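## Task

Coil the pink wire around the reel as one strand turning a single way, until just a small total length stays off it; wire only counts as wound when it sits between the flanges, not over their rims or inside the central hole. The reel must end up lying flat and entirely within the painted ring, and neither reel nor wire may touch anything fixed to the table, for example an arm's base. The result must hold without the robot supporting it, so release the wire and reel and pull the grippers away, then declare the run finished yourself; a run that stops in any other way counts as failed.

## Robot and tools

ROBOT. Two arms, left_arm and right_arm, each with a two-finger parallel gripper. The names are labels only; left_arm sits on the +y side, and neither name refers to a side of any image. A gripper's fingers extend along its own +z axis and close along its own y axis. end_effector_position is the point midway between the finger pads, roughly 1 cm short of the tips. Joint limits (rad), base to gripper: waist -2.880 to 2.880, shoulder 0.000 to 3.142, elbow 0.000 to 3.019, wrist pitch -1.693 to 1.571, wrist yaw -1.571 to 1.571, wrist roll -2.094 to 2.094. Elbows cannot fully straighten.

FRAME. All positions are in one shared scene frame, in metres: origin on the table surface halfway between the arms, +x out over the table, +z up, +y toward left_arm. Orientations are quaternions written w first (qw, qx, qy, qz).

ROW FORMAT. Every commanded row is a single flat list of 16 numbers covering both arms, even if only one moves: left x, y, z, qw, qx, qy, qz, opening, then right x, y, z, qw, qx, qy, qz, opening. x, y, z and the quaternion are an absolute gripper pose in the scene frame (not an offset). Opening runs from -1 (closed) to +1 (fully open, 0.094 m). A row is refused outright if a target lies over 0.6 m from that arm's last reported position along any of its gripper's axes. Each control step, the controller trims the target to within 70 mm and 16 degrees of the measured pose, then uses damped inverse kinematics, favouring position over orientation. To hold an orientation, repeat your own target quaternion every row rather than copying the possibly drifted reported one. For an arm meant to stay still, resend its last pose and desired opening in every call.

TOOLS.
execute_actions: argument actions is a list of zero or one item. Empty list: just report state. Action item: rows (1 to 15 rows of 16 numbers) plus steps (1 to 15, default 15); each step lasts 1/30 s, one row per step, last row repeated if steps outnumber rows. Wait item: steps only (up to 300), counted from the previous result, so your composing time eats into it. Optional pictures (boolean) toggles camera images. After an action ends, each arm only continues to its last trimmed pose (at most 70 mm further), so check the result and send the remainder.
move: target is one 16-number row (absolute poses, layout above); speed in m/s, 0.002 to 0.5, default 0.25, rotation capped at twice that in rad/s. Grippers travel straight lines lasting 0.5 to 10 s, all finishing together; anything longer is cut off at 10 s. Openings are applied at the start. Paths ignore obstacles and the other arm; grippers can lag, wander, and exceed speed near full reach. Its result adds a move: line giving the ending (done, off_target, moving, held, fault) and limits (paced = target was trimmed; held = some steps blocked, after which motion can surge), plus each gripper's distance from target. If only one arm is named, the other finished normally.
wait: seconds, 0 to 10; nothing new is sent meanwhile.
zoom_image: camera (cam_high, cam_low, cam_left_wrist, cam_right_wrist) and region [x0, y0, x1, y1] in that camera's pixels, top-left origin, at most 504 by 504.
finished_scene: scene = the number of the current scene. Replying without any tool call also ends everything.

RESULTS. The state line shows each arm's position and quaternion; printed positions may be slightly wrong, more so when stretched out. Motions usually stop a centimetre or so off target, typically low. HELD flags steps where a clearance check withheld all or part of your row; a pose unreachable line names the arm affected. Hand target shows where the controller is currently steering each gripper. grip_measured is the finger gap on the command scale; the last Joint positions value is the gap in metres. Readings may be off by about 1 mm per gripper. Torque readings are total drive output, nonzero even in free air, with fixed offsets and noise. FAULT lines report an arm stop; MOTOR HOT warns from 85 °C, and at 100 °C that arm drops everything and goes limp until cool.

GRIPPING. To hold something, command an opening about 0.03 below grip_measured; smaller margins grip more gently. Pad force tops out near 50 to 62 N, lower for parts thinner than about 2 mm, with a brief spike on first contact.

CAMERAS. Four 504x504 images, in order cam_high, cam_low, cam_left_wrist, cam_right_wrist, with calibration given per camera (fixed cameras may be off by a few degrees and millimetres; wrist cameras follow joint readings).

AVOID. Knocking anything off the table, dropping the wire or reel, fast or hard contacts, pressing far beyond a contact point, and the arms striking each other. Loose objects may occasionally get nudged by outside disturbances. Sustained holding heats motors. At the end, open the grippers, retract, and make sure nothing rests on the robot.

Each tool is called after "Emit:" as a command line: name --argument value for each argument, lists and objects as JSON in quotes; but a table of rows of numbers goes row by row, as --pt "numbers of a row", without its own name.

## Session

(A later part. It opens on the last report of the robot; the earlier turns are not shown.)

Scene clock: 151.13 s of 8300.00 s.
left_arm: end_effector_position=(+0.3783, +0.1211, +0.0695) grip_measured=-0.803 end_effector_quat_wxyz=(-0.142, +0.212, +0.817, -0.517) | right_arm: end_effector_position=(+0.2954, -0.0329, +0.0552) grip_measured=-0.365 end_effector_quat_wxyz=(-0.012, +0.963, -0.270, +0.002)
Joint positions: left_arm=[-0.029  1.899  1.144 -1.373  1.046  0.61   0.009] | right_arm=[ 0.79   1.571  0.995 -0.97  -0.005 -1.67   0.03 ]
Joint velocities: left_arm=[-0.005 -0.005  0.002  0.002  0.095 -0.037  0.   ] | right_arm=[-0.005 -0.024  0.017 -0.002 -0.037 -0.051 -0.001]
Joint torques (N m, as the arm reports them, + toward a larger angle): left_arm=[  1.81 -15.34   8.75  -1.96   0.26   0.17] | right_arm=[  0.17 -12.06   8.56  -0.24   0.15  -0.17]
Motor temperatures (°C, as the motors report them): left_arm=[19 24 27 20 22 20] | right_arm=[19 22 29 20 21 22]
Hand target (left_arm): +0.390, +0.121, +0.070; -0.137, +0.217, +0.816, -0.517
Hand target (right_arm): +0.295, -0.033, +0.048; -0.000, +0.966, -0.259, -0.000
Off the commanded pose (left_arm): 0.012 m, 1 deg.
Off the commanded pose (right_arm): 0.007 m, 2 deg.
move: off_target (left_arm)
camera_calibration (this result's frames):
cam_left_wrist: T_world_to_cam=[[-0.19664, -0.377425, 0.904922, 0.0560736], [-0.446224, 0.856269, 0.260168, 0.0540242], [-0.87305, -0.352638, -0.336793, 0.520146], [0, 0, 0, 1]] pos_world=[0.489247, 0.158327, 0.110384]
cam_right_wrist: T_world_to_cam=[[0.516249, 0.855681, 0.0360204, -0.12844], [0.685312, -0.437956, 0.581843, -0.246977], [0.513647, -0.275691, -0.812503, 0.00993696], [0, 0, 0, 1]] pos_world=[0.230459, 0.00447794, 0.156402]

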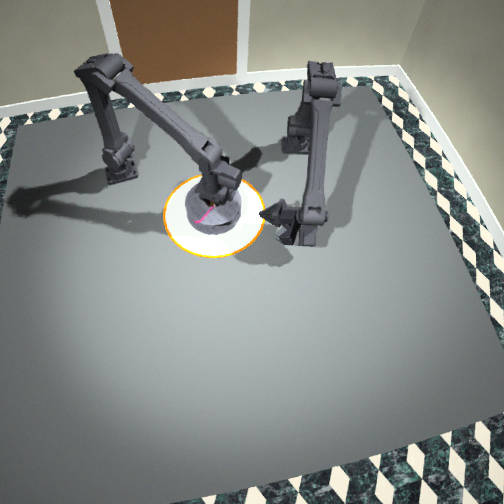

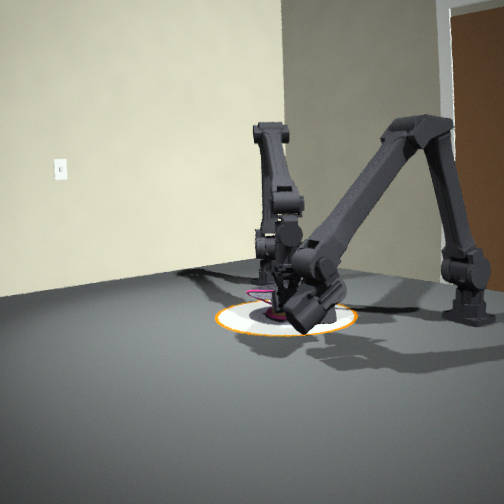

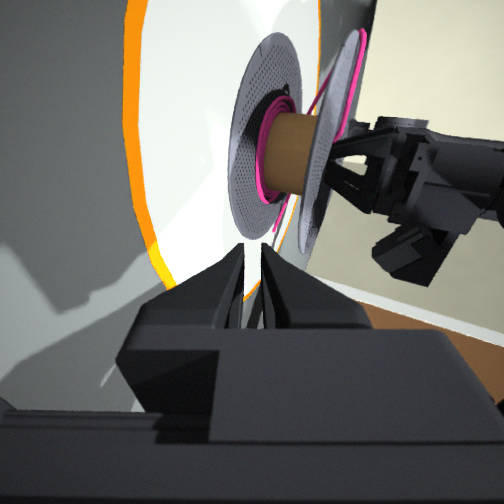

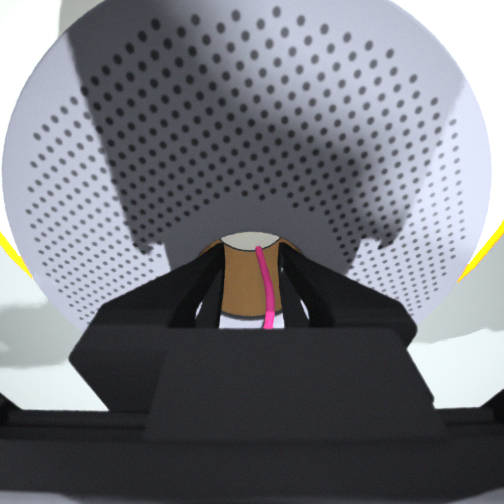

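Emit:
move --target '[0.36,0.16,0.16,0,0.174,0.985,0,-0.6,0.295,-0.033,0.047,0,-0.574,0.819,0,-0.32]' --speed 0.25

Emit:
move --target '[0.28,0.14,0.16,0,0.174,0.985,0,-0.6,0.295,-0.033,0.047,0,0.105,0.995,0,-0.32]' --speed 0.25

Emit:
move --target '[0.28,0.14,0.16,0,0.174,0.985,0,-0.6,0.295,-0.033,0.05,0,0.105,0.995,0,-0.8]' --speed 0.1

Emit:
move --target '[0.28,0.14,0.16,0,0.174,0.985,0,-0.6,0.298,-0.031,0.13,0,0.105,0.995,0,-0.8]' --speed 0.1

Emit:
move --target '[0.24,-0.015,0.16,0,0.174,0.985,0,-0.6,0.45,-0.27,0.25,0,0,1,0,-0.8]' --speed 0.2

Scene clock: 158.80 s of 8300.00 s.
left_arm: end_effector_position=(+0.3537, +0.1643, +0.1479) grip_measured=-0.603 end_effector_quat_wxyz=(-0.004, +0.175, +0.985, -0.004) | right_arm: end_effector_position=(+0.2962, -0.0334, +0.0552) grip_measured=-0.356 end_effector_quat_wxyz=(+0.012, -0.584, +0.812, +0.004)
Joint positions: left_arm=[-0.32   1.399  1.075 -1.251  0.011 -0.163  0.019] | right_arm=[ 0.79   1.571  0.995 -0.97  -0.    -0.322  0.03 ]
Joint velocities: left_arm=[-0.005  0.005 -0.022  0.002 -0.007 -0.066  0.   ] | right_arm=[-0.005 -0.015  0.007 -0.012 -0.007  0.007  0.   ]
Joint torques (N m, as the arm reports them, + toward a larger angle): left_arm=[  0.64 -13.13  10.68  -0.75  -0.21  -0.27] | right_arm=[  0.19 -12.06   8.54  -0.05   0.01   0.29]
Motor temperatures (°C, as the motors report them): left_arm=[19 23 28 20 22 20] | right_arm=[19 22 29 20 21 22]
Hand target (left_arm): +0.357, +0.159, +0.161; +0.006, +0.171, +0.985, -0.006
Hand target (right_arm): +0.295, -0.033, +0.047; +0.000, -0.574, +0.819, +0.000
Off the commanded pose (left_arm): 0.014 m, 1 deg.
Off the commanded pose (right_arm): 0.008 m, 2 deg.
After step 90, 1.37 s passed at rest.
move: off_target (left_arm)
camera_calibration (this result's frames):
cam_left_wrist: T_world_to_cam=[[-0.340941, -0.940035, 0.0097057, 0.272493], [-0.759255, 0.281433, 0.586794, 0.14254], [-0.554338, 0.192693, -0.809678, 0.407875], [0, 0, 0, 1]] pos_world=[0.427229, 0.137443, 0.243961]
cam_right_wrist: T_world_to_cam=[[0.948893, -0.315025, 0.0190191, -0.294669], [-0.270049, -0.779278, 0.565508, 0.0247363], [-0.163328, -0.541743, -0.824523, 0.201687], [0, 0, 0, 1]] pos_world=[0.31923, 0.0357106, 0.157911]

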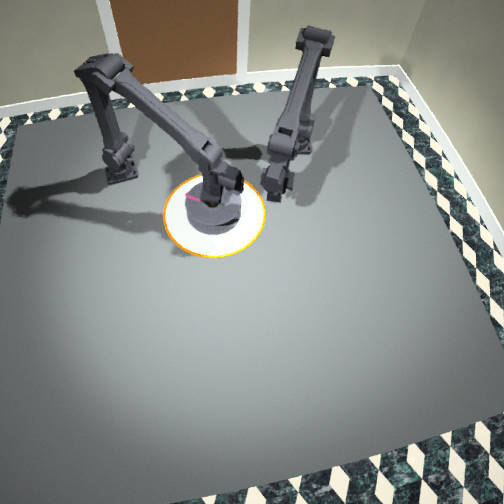

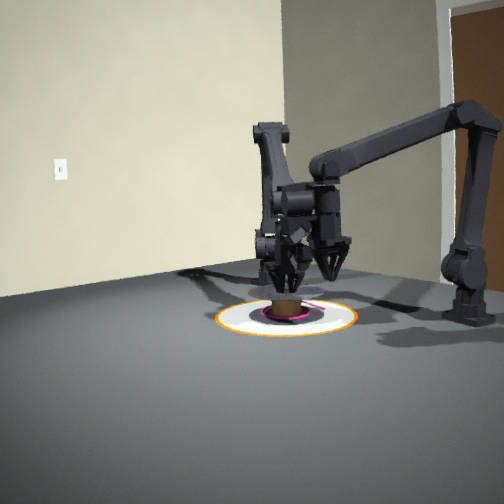

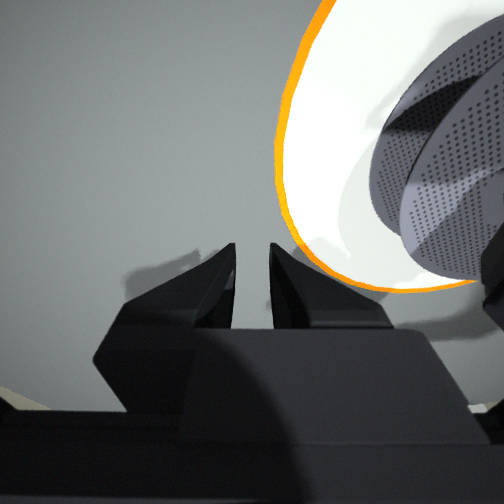

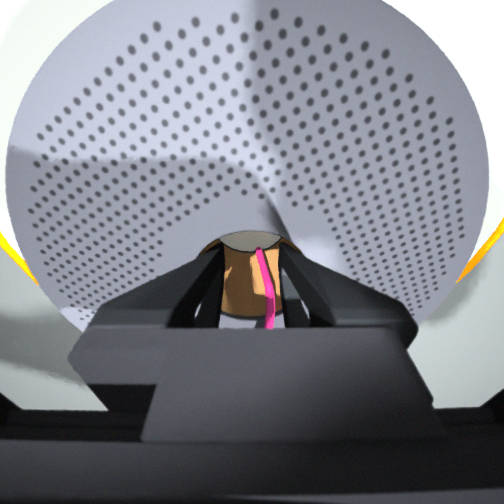

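Scene clock: 162.27 s of 8300.00 s.
left_arm: end_effector_position=(+0.2879, +0.1370, +0.1609) grip_measured=-0.603 end_effector_quat_wxyz=(+0.006, +0.176, +0.984, -0.007) | right_arm: end_effector_position=(+0.2968, -0.0337, +0.0563) grip_measured=-0.334 end_effector_quat_wxyz=(+0.009, +0.092, +0.996, +0.010)
Joint positions: left_arm=[-0.485  1.271  0.991 -1.273  0.008 -0.325  0.019] | right_arm=[ 0.79   1.569  0.995 -0.97   0.004  1.109  0.031]
Joint velocities: left_arm=[-0.005 -0.005 -0.017  0.007 -0.037  0.022 -0.   ] | right_arm=[-0.005 -0.024  0.007 -0.002  0.037  0.022 -0.001]
Joint torques (N m, as the arm reports them, + toward a larger angle): left_arm=[  0.46 -10.87   7.55  -0.71  -0.23  -0.27] | right_arm=[  0.18 -11.81   8.5   -0.09  -0.02   0.33]
Motor temperatures (°C, as the motors report them): left_arm=[19 23 28 20 22 20] | right_arm=[19 22 29 20 21 22]
Hand target (left_arm): +0.279, +0.140, +0.159; -0.001, +0.174, +0.985, -0.001
Hand target (right_arm): +0.295, -0.033, +0.047; +0.000, +0.105, +0.994, +0.000
Off the commanded pose (left_arm): 0.008 m, 1 deg.
Off the commanded pose (right_arm): 0.009 m, 2 deg.
move: done
camera_calibration (this result's frames):
cam_left_wrist: T_world_to_cam=[[-0.343984, -0.938896, 0.0122131, 0.224581], [-0.768644, 0.289032, 0.570655, 0.0968826], [-0.539316, 0.186909, -0.821099, 0.385508], [0, 0, 0, 1]] pos_world=[0.359631, 0.110801, 0.258511]
cam_right_wrist: T_world_to_cam=[[-0.179001, -0.983785, -0.0112166, 0.0186094], [-0.808276, 0.140548, 0.571783, 0.214491], [-0.560935, 0.111416, -0.820328, 0.342298], [0, 0, 0, 1]] pos_world=[0.368706, -0.0499761, 0.158363]

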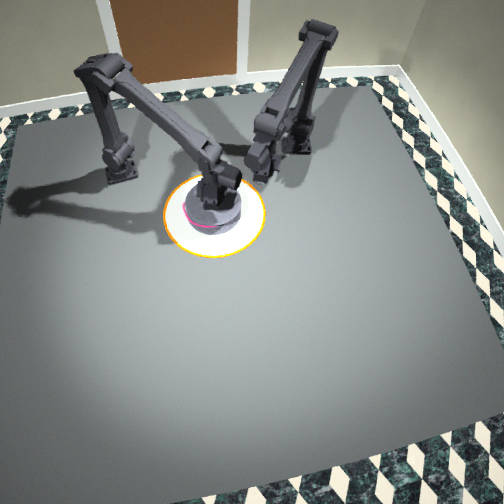

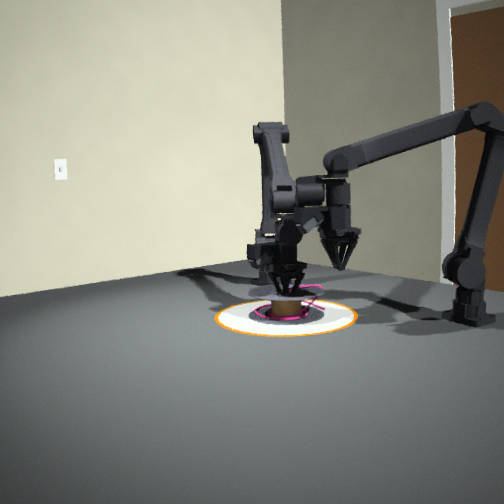

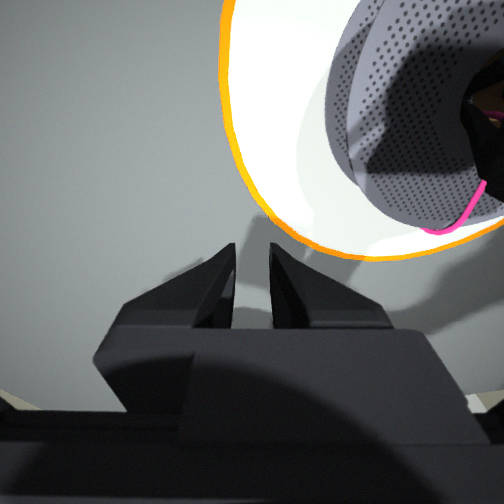

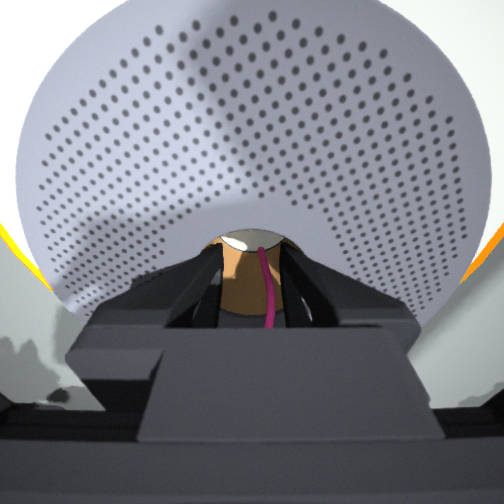

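Scene clock: 162.97 s of 8300.00 s.
left_arm: end_effector_position=(+0.2883, +0.1375, +0.1609) grip_measured=-0.603 end_effector_quat_wxyz=(+0.007, +0.176, +0.984, -0.006) | right_arm: end_effector_position=(+0.2966, -0.0336, +0.0557) grip_measured=-0.798 end_effector_quat_wxyz=(+0.008, +0.101, +0.995, +0.010)
Joint positions: left_arm=[-0.485  1.271  0.991 -1.273  0.004 -0.326  0.019] | right_arm=[ 0.79   1.57   0.995 -0.97   0.003  1.126  0.009]
Joint velocities: left_arm=[-0.005 -0.015 -0.002 -0.007 -0.037 -0.051  0.   ] | right_arm=[-0.005 -0.005 -0.017  0.007 -0.037  0.007 -0.001]
Joint torques (N m, as the arm reports them, + toward a larger angle): left_arm=[  0.45 -10.72   7.72  -0.66  -0.23  -0.28] | right_arm=[  0.17 -12.1    8.82  -0.4    0.02   0.16]
Motor temperatures (°C, as the motors report them): left_arm=[19 23 28 20 22 20] | right_arm=[19 22 29 20 21 22]
Hand target (left_arm): +0.280, +0.140, +0.160; +0.000, +0.174, +0.985, +0.000
Hand target (right_arm): +0.295, -0.033, +0.050; +0.000, +0.105, +0.994, +0.000
Off the commanded pose (left_arm): 0.009 m, 1 deg.
Off the commanded pose (right_arm): 0.006 m, 2 deg.
move: done
camera_calibration (this result's frames):
cam_left_wrist: T_world_to_cam=[[-0.34359, -0.93908, 0.00860841, 0.225693], [-0.770135, 0.286999, 0.569669, 0.0979224], [-0.537436, 0.189103, -0.821829, 0.384905], [0, 0, 0, 1]] pos_world=[0.359821, 0.111054, 0.2586]
cam_right_wrist: T_world_to_cam=[[-0.196224, -0.980502, -0.0106073, 0.0237742], [-0.80445, 0.154787, 0.573499, 0.213898], [-0.560675, 0.121068, -0.819137, 0.341855], [0, 0, 0, 1]] pos_world=[0.368405, -0.0511855, 0.157608]

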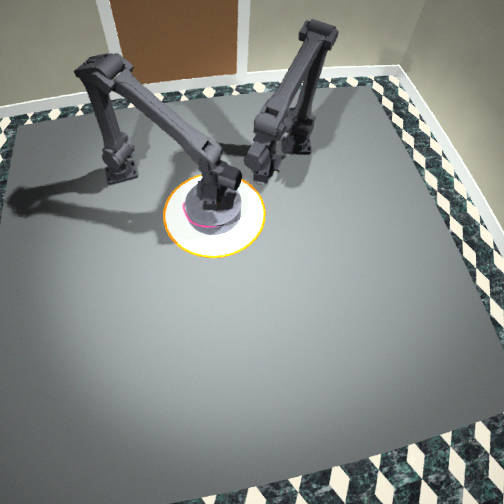

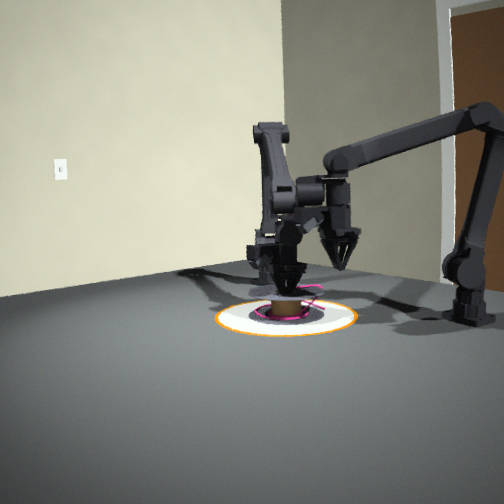

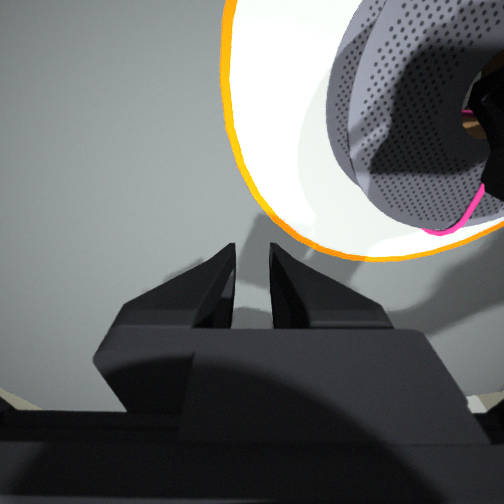

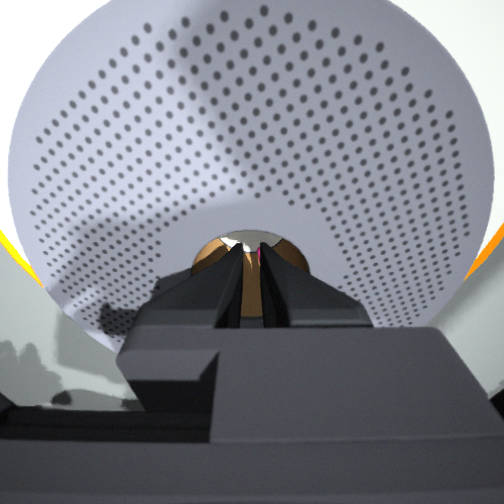

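Scene clock: 163.97 s of 8300.00 s.
left_arm: end_effector_position=(+0.2883, +0.1375, +0.1609) grip_measured=-0.603 end_effector_quat_wxyz=(+0.007, +0.176, +0.984, -0.006) | right_arm: end_effector_position=(+0.2846, -0.0495, +0.0792) grip_measured=-0.798 end_effector_quat_wxyz=(-0.011, +0.101, +0.995, -0.021)
Joint positions: left_arm=[-0.485  1.271  0.991 -1.273  0.004 -0.326  0.019] | right_arm=[ 0.79   1.532  1.021 -1.108  0.003  1.126  0.009]
Joint velocities: left_arm=[ 0.005 -0.005 -0.007  0.002 -0.095 -0.022 -0.   ] | right_arm=[-0.005 -0.015 -0.002 -0.007 -0.037 -0.022 -0.001]
Joint torques (N m, as the arm reports them, + toward a larger angle): left_arm=[ 1.42 -9.86  8.65  0.04 -0.08 -0.11] | right_arm=[ -0.08 -13.26   8.18   0.02   0.12   0.06]
Motor temperatures (°C, as the motors report them): left_arm=[19 23 28 20 22 20] | right_arm=[19 22 29 20 21 22]
Hand target (left_arm): +0.288, +0.138, +0.161; +0.007, +0.176, +0.984, -0.006
Hand target (right_arm): +0.285, -0.050, +0.077; -0.012, +0.101, +0.995, -0.023
Off the commanded pose (left_arm): 0.009 m, 1 deg.
Off the commanded pose (right_arm): 0.056 m, 3 deg.
move: held (left_arm, right_arm); limits=held; held on 13 of 30 steps (right_arm, left_arm), including the last (right_arm, left_arm)
pose unreachable (left arm): on one or more control steps of this call this arm could not follow its commanded pose, so it was not sent that pose on those steps. On the call's last step it was still not sent that pose. It may still have moved: this result reports where it is.
cause: the commanded pose would bring a part of the arm too close to another arm (this arm's wrist (the part past joint 4) and the other arm's wrist (the part past joint 4)).
pose unreachable (right arm): on one or more control steps of this call this arm could not follow its commanded pose, so it was not sent that pose on those steps. On the call's last step it was still not sent that pose. It may still have moved: this result reports where it is.
cause: the commanded pose would bring a part of the arm too close to another arm (this arm's wrist (the part past joint 4) and the other arm's wrist (the part past joint 4)).
camera_calibration (this result's frames):
cam_left_wrist: T_world_to_cam=[[-0.34359, -0.93908, 0.00860841, 0.225693], [-0.770135, 0.286999, 0.569669, 0.0979224], [-0.537436, 0.189103, -0.821829, 0.384905], [0, 0, 0, 1]] pos_world=[0.359821, 0.111054, 0.2586]
cam_right_wrist: T_world_to_cam=[[-0.195224, -0.979176, 0.0556961, 0.00058935], [-0.77846, 0.189249, 0.598486, 0.185568], [-0.596563, 0.0734819, -0.799195, 0.362564], [0, 0, 0, 1]] pos_world=[0.360865, -0.0611832, 0.178667]

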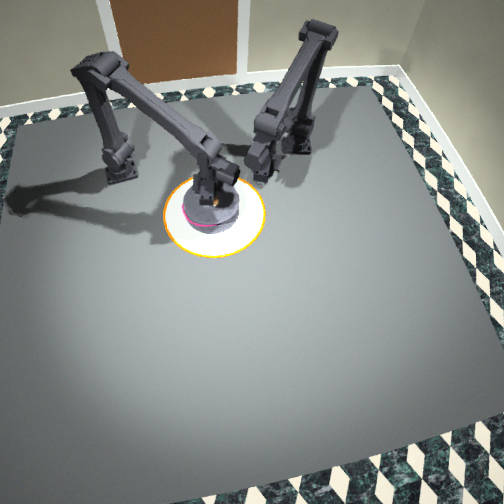

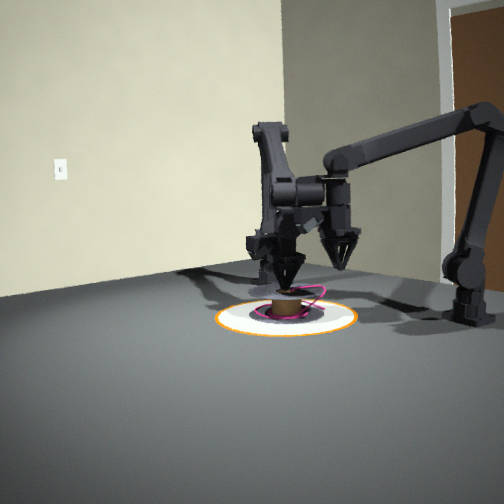

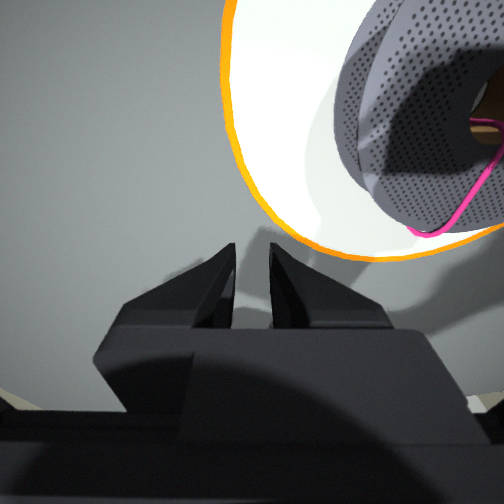

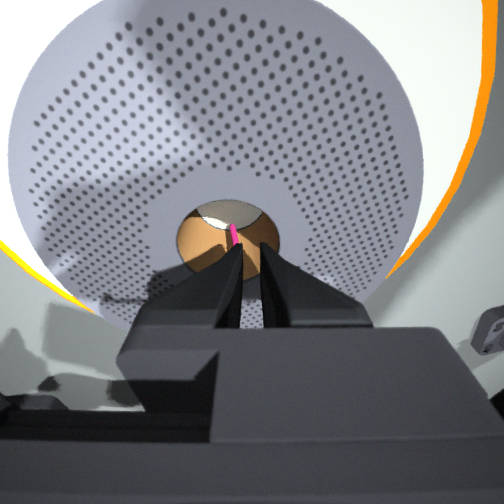

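Scene clock: 166.47 s of 8300.00 s.
left_arm: end_effector_position=(+0.2329, +0.0006, +0.1478) grip_measured=-0.603 end_effector_quat_wxyz=(-0.009, +0.178, +0.984, +0.007) | right_arm: end_effector_position=(+0.4337, -0.2728, +0.2386) grip_measured=-0.798 end_effector_quat_wxyz=(-0.005, +0.003, +1.000, -0.002)
Joint positions: left_arm=[-0.833  1.485  1.166 -1.273  0.004 -0.67   0.019] | right_arm=[ 0.101  1.393  1.312 -1.501  0.001  0.242  0.009]
Joint velocities: left_arm=[-0.015 -0.034 -0.017 -0.002  0.022 -0.081 -0.001] | right_arm=[-0.005  0.015 -0.007 -0.007 -0.022 -0.051 -0.   ]
Joint torques (N m, as the arm reports them, + toward a larger angle): left_arm=[  0.76 -12.5   12.88  -0.78  -0.01  -0.27] | right_arm=[ -0.33 -11.39  13.89  -0.38  -0.02  -0.04]
Motor temperatures (°C, as the motors report them): left_arm=[19 23 29 20 22 20] | right_arm=[19 22 30 20 21 22]
Hand target (left_arm): +0.238, -0.015, +0.161; -0.003, +0.174, +0.985, -0.002
Hand target (right_arm): +0.446, -0.271, +0.250; +0.003, -0.000, +1.000, +0.002
Off the commanded pose (left_arm): 0.021 m, 1 deg.
Off the commanded pose (right_arm): 0.020 m, 1 deg.
move: off_target (left_arm, right_arm)
camera_calibration (this result's frames):
cam_left_wrist: T_world_to_cam=[[-0.347502, -0.93761, -0.0114208, 0.0820536], [-0.754034, 0.272183, 0.597787, 0.0941257], [-0.557382, 0.216344, -0.801574, 0.371933], [0, 0, 0, 1]] pos_world=[0.306797, -0.0291507, 0.242802]
cam_right_wrist: T_world_to_cam=[[-0.00239816, -0.99989, 0.014669, -0.277252], [-0.804896, 0.0106349, 0.593321, 0.212427], [-0.593411, -0.0103841, -0.804832, 0.572447], [0, 0, 0, 1]] pos_world=[0.510013, -0.273536, 0.338754]

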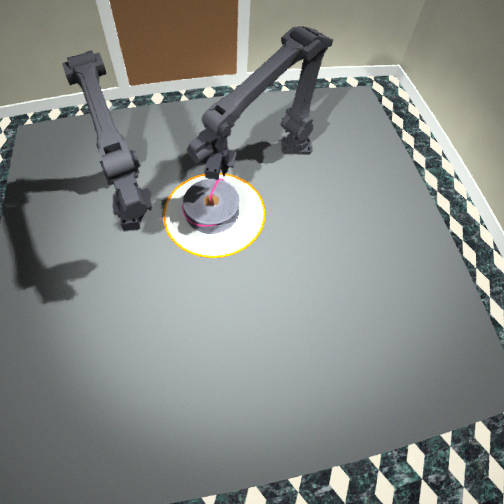

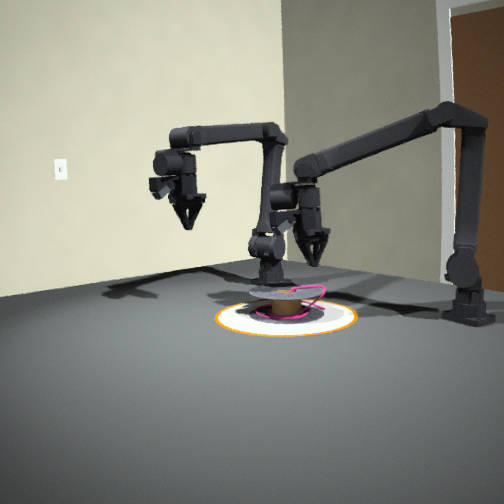

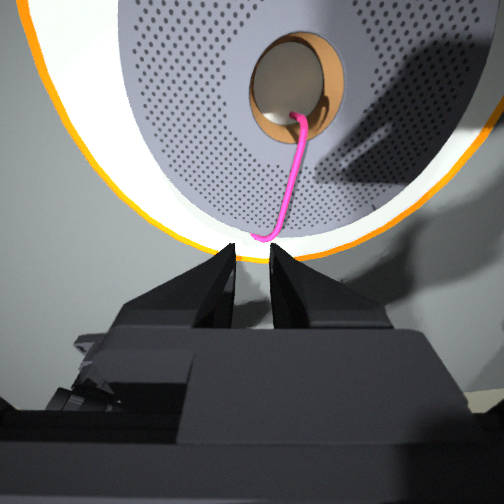

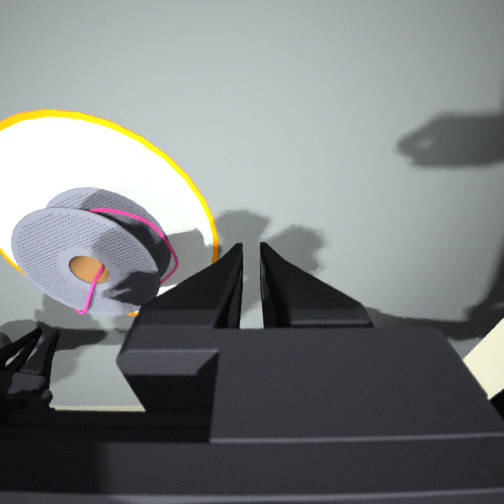

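Emit:
move --target '[0.258,-0.046,0.11,0,0.242,0.970,0,-0.6,0.45,-0.27,0.25,0,0,1,0,-0.8]' --speed 0.1

Scene clock: 172.63 s of 8300.00 s.
left_arm: end_effector_position=(+0.2477, -0.0237, +0.0992) grip_measured=-0.603 end_effector_quat_wxyz=(-0.020, +0.229, +0.973, +0.018) | right_arm: end_effector_position=(+0.4339, -0.2727, +0.2349) grip_measured=-0.798 end_effector_quat_wxyz=(-0.013, +0.002, +1.000, -0.004)
Joint positions: left_arm=[-0.833  1.622  1.189 -1.19   0.003 -0.564  0.019] | right_arm=[ 0.101  1.404  1.313 -1.507  0.001  0.24   0.009]
Joint velocities: left_arm=[-0.015 -0.015 -0.002  0.002 -0.051  0.007 -0.001] | right_arm=[-0.005 -0.015  0.022 -0.012  0.007 -0.066  0.   ]
Joint torques (N m, as the arm reports them, + toward a larger angle): left_arm=[  0.77 -14.52  12.39   0.62  -0.21   0.05] | right_arm=[ -0.36 -11.36  14.71  -0.42   0.05  -0.04]
Motor temperatures (°C, as the motors report them): left_arm=[19 23 30 20 22 20] | right_arm=[19 22 31 20 21 22]
Hand target (left_arm): +0.257, -0.046, +0.111; +0.000, +0.242, +0.970, -0.000
Hand target (right_arm): +0.449, -0.270, +0.250; +0.001, -0.000, +1.000, -0.000
Off the commanded pose (left_arm): 0.027 m, 3 deg.
Off the commanded pose (right_arm): 0.022 m, 2 deg.
After step 90, 2.10 s passed at rest.
move: off_target (left_arm, right_arm)
camera_calibration (this result's frames):
cam_left_wrist: T_world_to_cam=[[-0.444394, -0.895454, -0.0259916, 0.0902633], [-0.710729, 0.334761, 0.618708, 0.129631], [-0.545324, 0.293423, -0.785191, 0.343661], [0, 0, 0, 1]] pos_world=[0.319652, -0.0634069, 0.191982]
cam_right_wrist: T_world_to_cam=[[-0.000240437, -0.999832, 0.0183053, -0.278917], [-0.795795, 0.0112764, 0.605461, 0.20819], [-0.605566, -0.0144217, -0.795664, 0.571608], [0, 0, 0, 1]] pos_world=[0.511756, -0.272975, 0.333862]

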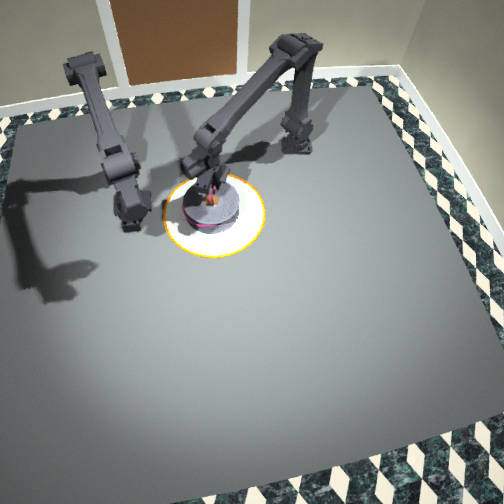

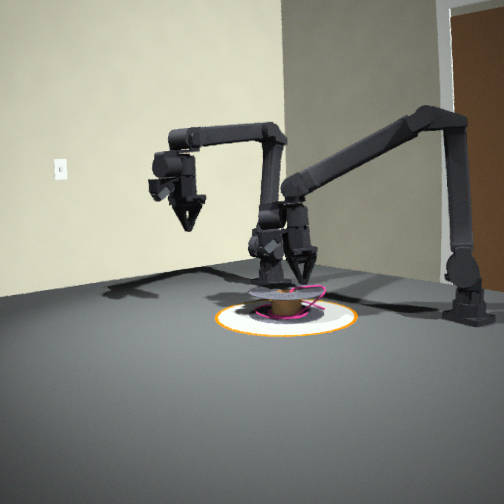

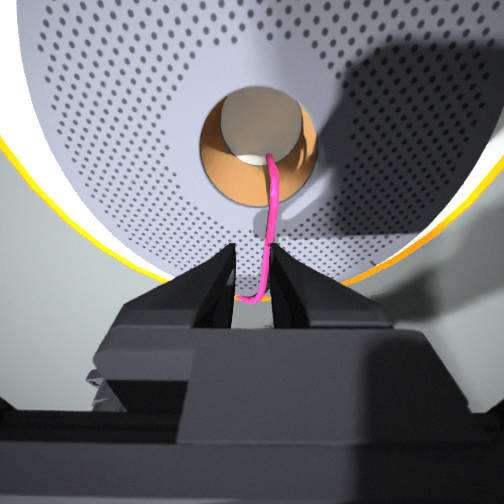

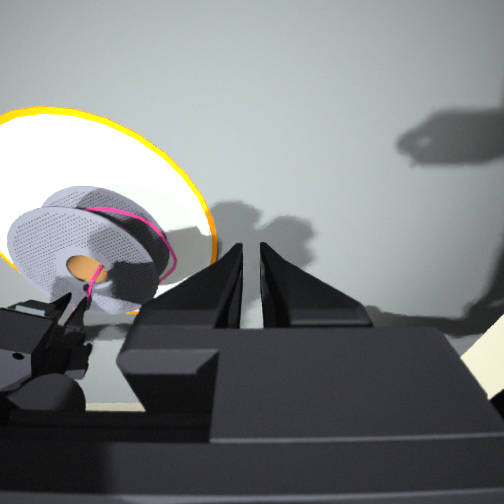

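Emit:
move --target '[0.256,-0.056,0.108,0,0.242,0.970,0,-0.35,0.45,-0.27,0.25,0,0,1,0,-0.8]' --speed 0.06

Emit:
move --target '[0.256,-0.054,0.088,0,0.242,0.970,0,-0.35,0.45,-0.27,0.25,0,0,1,0,-0.8]' --speed 0.04

Scene clock: 176.70 s of 8300.00 s.
left_arm: end_effector_position=(+0.2471, -0.0323, +0.1003) grip_measured=-0.353 end_effector_quat_wxyz=(-0.017, +0.236, +0.971, +0.015) | right_arm: end_effector_position=(+0.4346, -0.2725, +0.2359) grip_measured=-0.798 end_effector_quat_wxyz=(-0.012, +0.002, +1.000, -0.003)
Joint positions: left_arm=[-0.844  1.634  1.207 -1.19   0.003 -0.562  0.03 ] | right_arm=[ 0.101  1.404  1.316 -1.507  0.001  0.24   0.009]
Joint velocities: left_arm=[-0.015 -0.005 -0.012 -0.002 -0.095 -0.022  0.001] | right_arm=[ 0.005  0.015 -0.002 -0.002 -0.051 -0.022 -0.001]
Joint torques (N m, as the arm reports them, + toward a larger angle): left_arm=[  0.42 -14.19  12.29   0.61  -0.16  -0.09] | right_arm=[ -0.39 -11.46  14.57  -0.42   0.06  -0.04]
Motor temperatures (°C, as the motors report them): left_arm=[19 23 31 20 22 20] | right_arm=[19 22 32 20 21 22]
Hand target (left_arm): +0.255, -0.055, +0.109; -0.000, +0.242, +0.970, -0.001
Hand target (right_arm): +0.449, -0.270, +0.250; +0.001, -0.000, +1.000, -0.000
Off the commanded pose (left_arm): 0.026 m, 3 deg.
Off the commanded pose (right_arm): 0.021 m, 1 deg.
After step 90, 0.17 s passed at rest.
move: off_target (left_arm, right_arm)
camera_calibration (this result's frames):
cam_left_wrist: T_world_to_cam=[[-0.45657, -0.889406, -0.0223993, 0.0851746], [-0.708022, 0.347982, 0.614502, 0.131542], [-0.538747, 0.296422, -0.788597, 0.345516], [0, 0, 0, 1]] pos_world=[0.318169, -0.0724382, 0.193548]
cam_right_wrist: T_world_to_cam=[[-0.000287156, -0.999844, 0.0176812, -0.278596], [-0.797364, 0.0108995, 0.6034, 0.209228], [-0.603498, -0.0139251, -0.797243, 0.572454], [0, 0, 0, 1]] pos_world=[0.512226, -0.272862, 0.335062]

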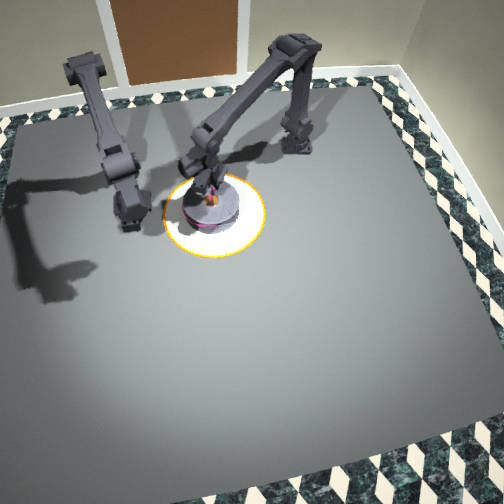

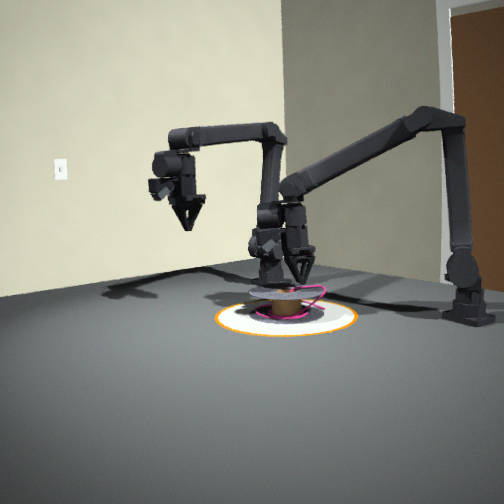

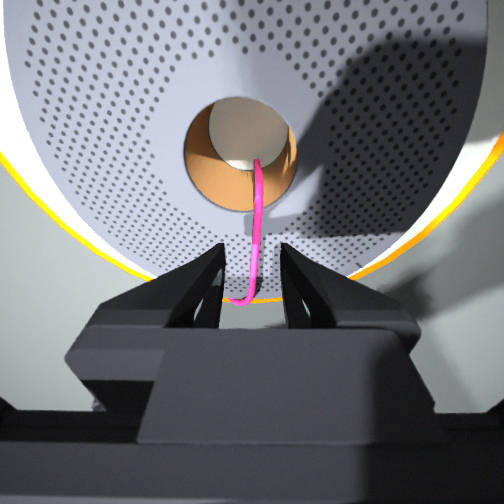

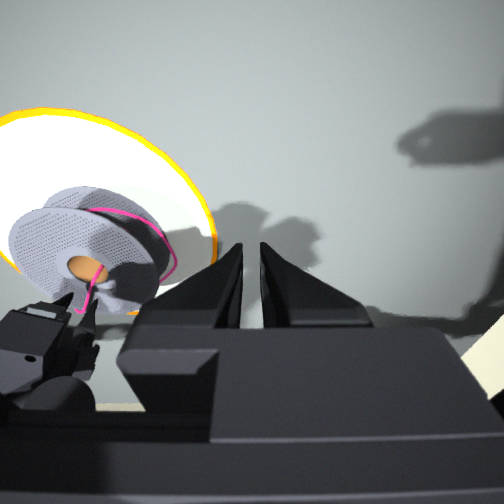

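Scene clock: 177.70 s of 8300.00 s.
left_arm: end_effector_position=(+0.2530, -0.0424, +0.0894) grip_measured=-0.353 end_effector_quat_wxyz=(-0.008, +0.236, +0.972, +0.006) | right_arm: end_effector_position=(+0.4346, -0.2725, +0.2359) grip_measured=-0.798 end_effector_quat_wxyz=(-0.012, +0.002, +1.000, -0.003)
Joint positions: left_arm=[-0.844  1.658  1.207 -1.139  0.003 -0.562  0.03 ] | right_arm=[ 0.101  1.404  1.316 -1.507  0.001  0.24   0.009]
Joint velocities: left_arm=[-0.005 -0.015 -0.007 -0.012  0.037  0.066 -0.002] | right_arm=[-0.005 -0.005 -0.002  0.002 -0.037 -0.037 -0.   ]
Joint torques (N m, as the arm reports them, + toward a larger angle): left_arm=[  0.7  -14.93   9.64   0.73  -0.18  -0.07] | right_arm=[ -0.37 -11.44  14.58  -0.42   0.06  -0.04]
Motor temperatures (°C, as the motors report them): left_arm=[19 23 31 20 22 20] | right_arm=[19 22 32 20 21 22]
Hand target (left_arm): +0.256, -0.054, +0.088; -0.000, +0.242, +0.970, -0.000
Hand target (right_arm): +0.449, -0.270, +0.250; +0.001, -0.000, +1.000, -0.000
Off the commanded pose (left_arm): 0.012 m, 1 deg.
Off the commanded pose (right_arm): 0.021 m, 1 deg.
move: off_target (left_arm, right_arm)
camera_calibration (this result's frames):
cam_left_wrist: T_world_to_cam=[[-0.456362, -0.889759, -0.00790546, 0.0773071], [-0.716341, 0.362115, 0.596429, 0.150242], [-0.527816, 0.27785, -0.802627, 0.340852], [0, 0, 0, 1]] pos_world=[0.322811, -0.080326, 0.18458]
cam_right_wrist: T_world_to_cam=[[-0.000287156, -0.999844, 0.0176812, -0.278596], [-0.797364, 0.0108995, 0.6034, 0.209228], [-0.603498, -0.0139251, -0.797243, 0.572454], [0, 0, 0, 1]] pos_world=[0.512226, -0.272862, 0.335062]

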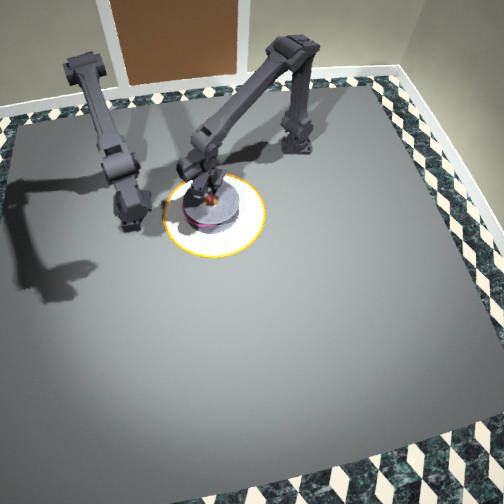

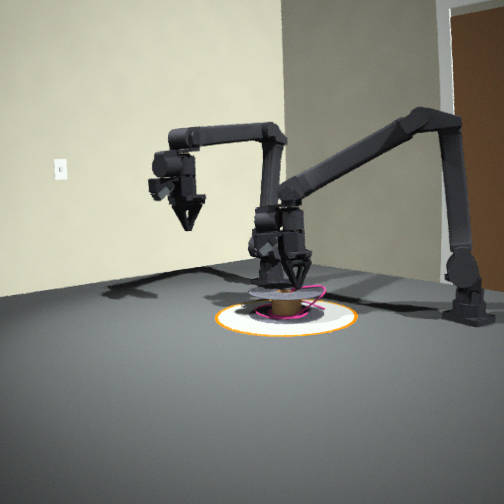

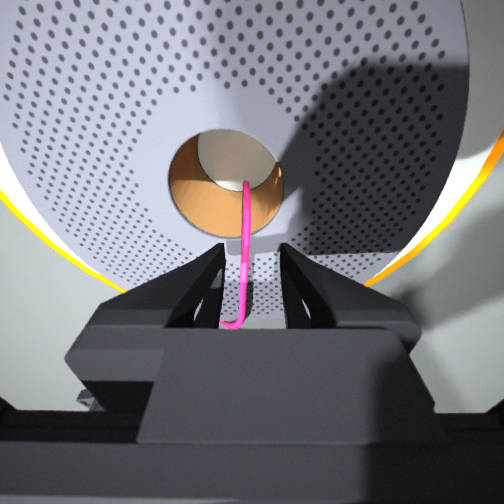

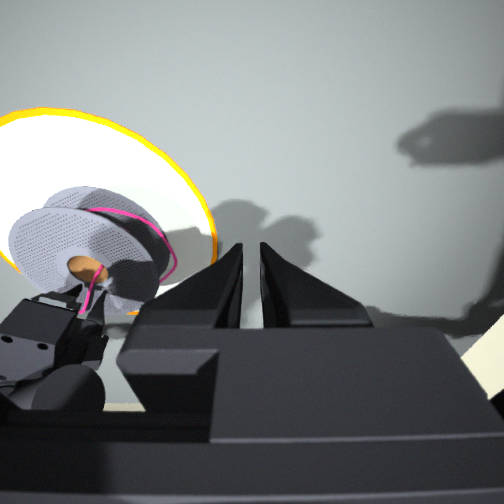

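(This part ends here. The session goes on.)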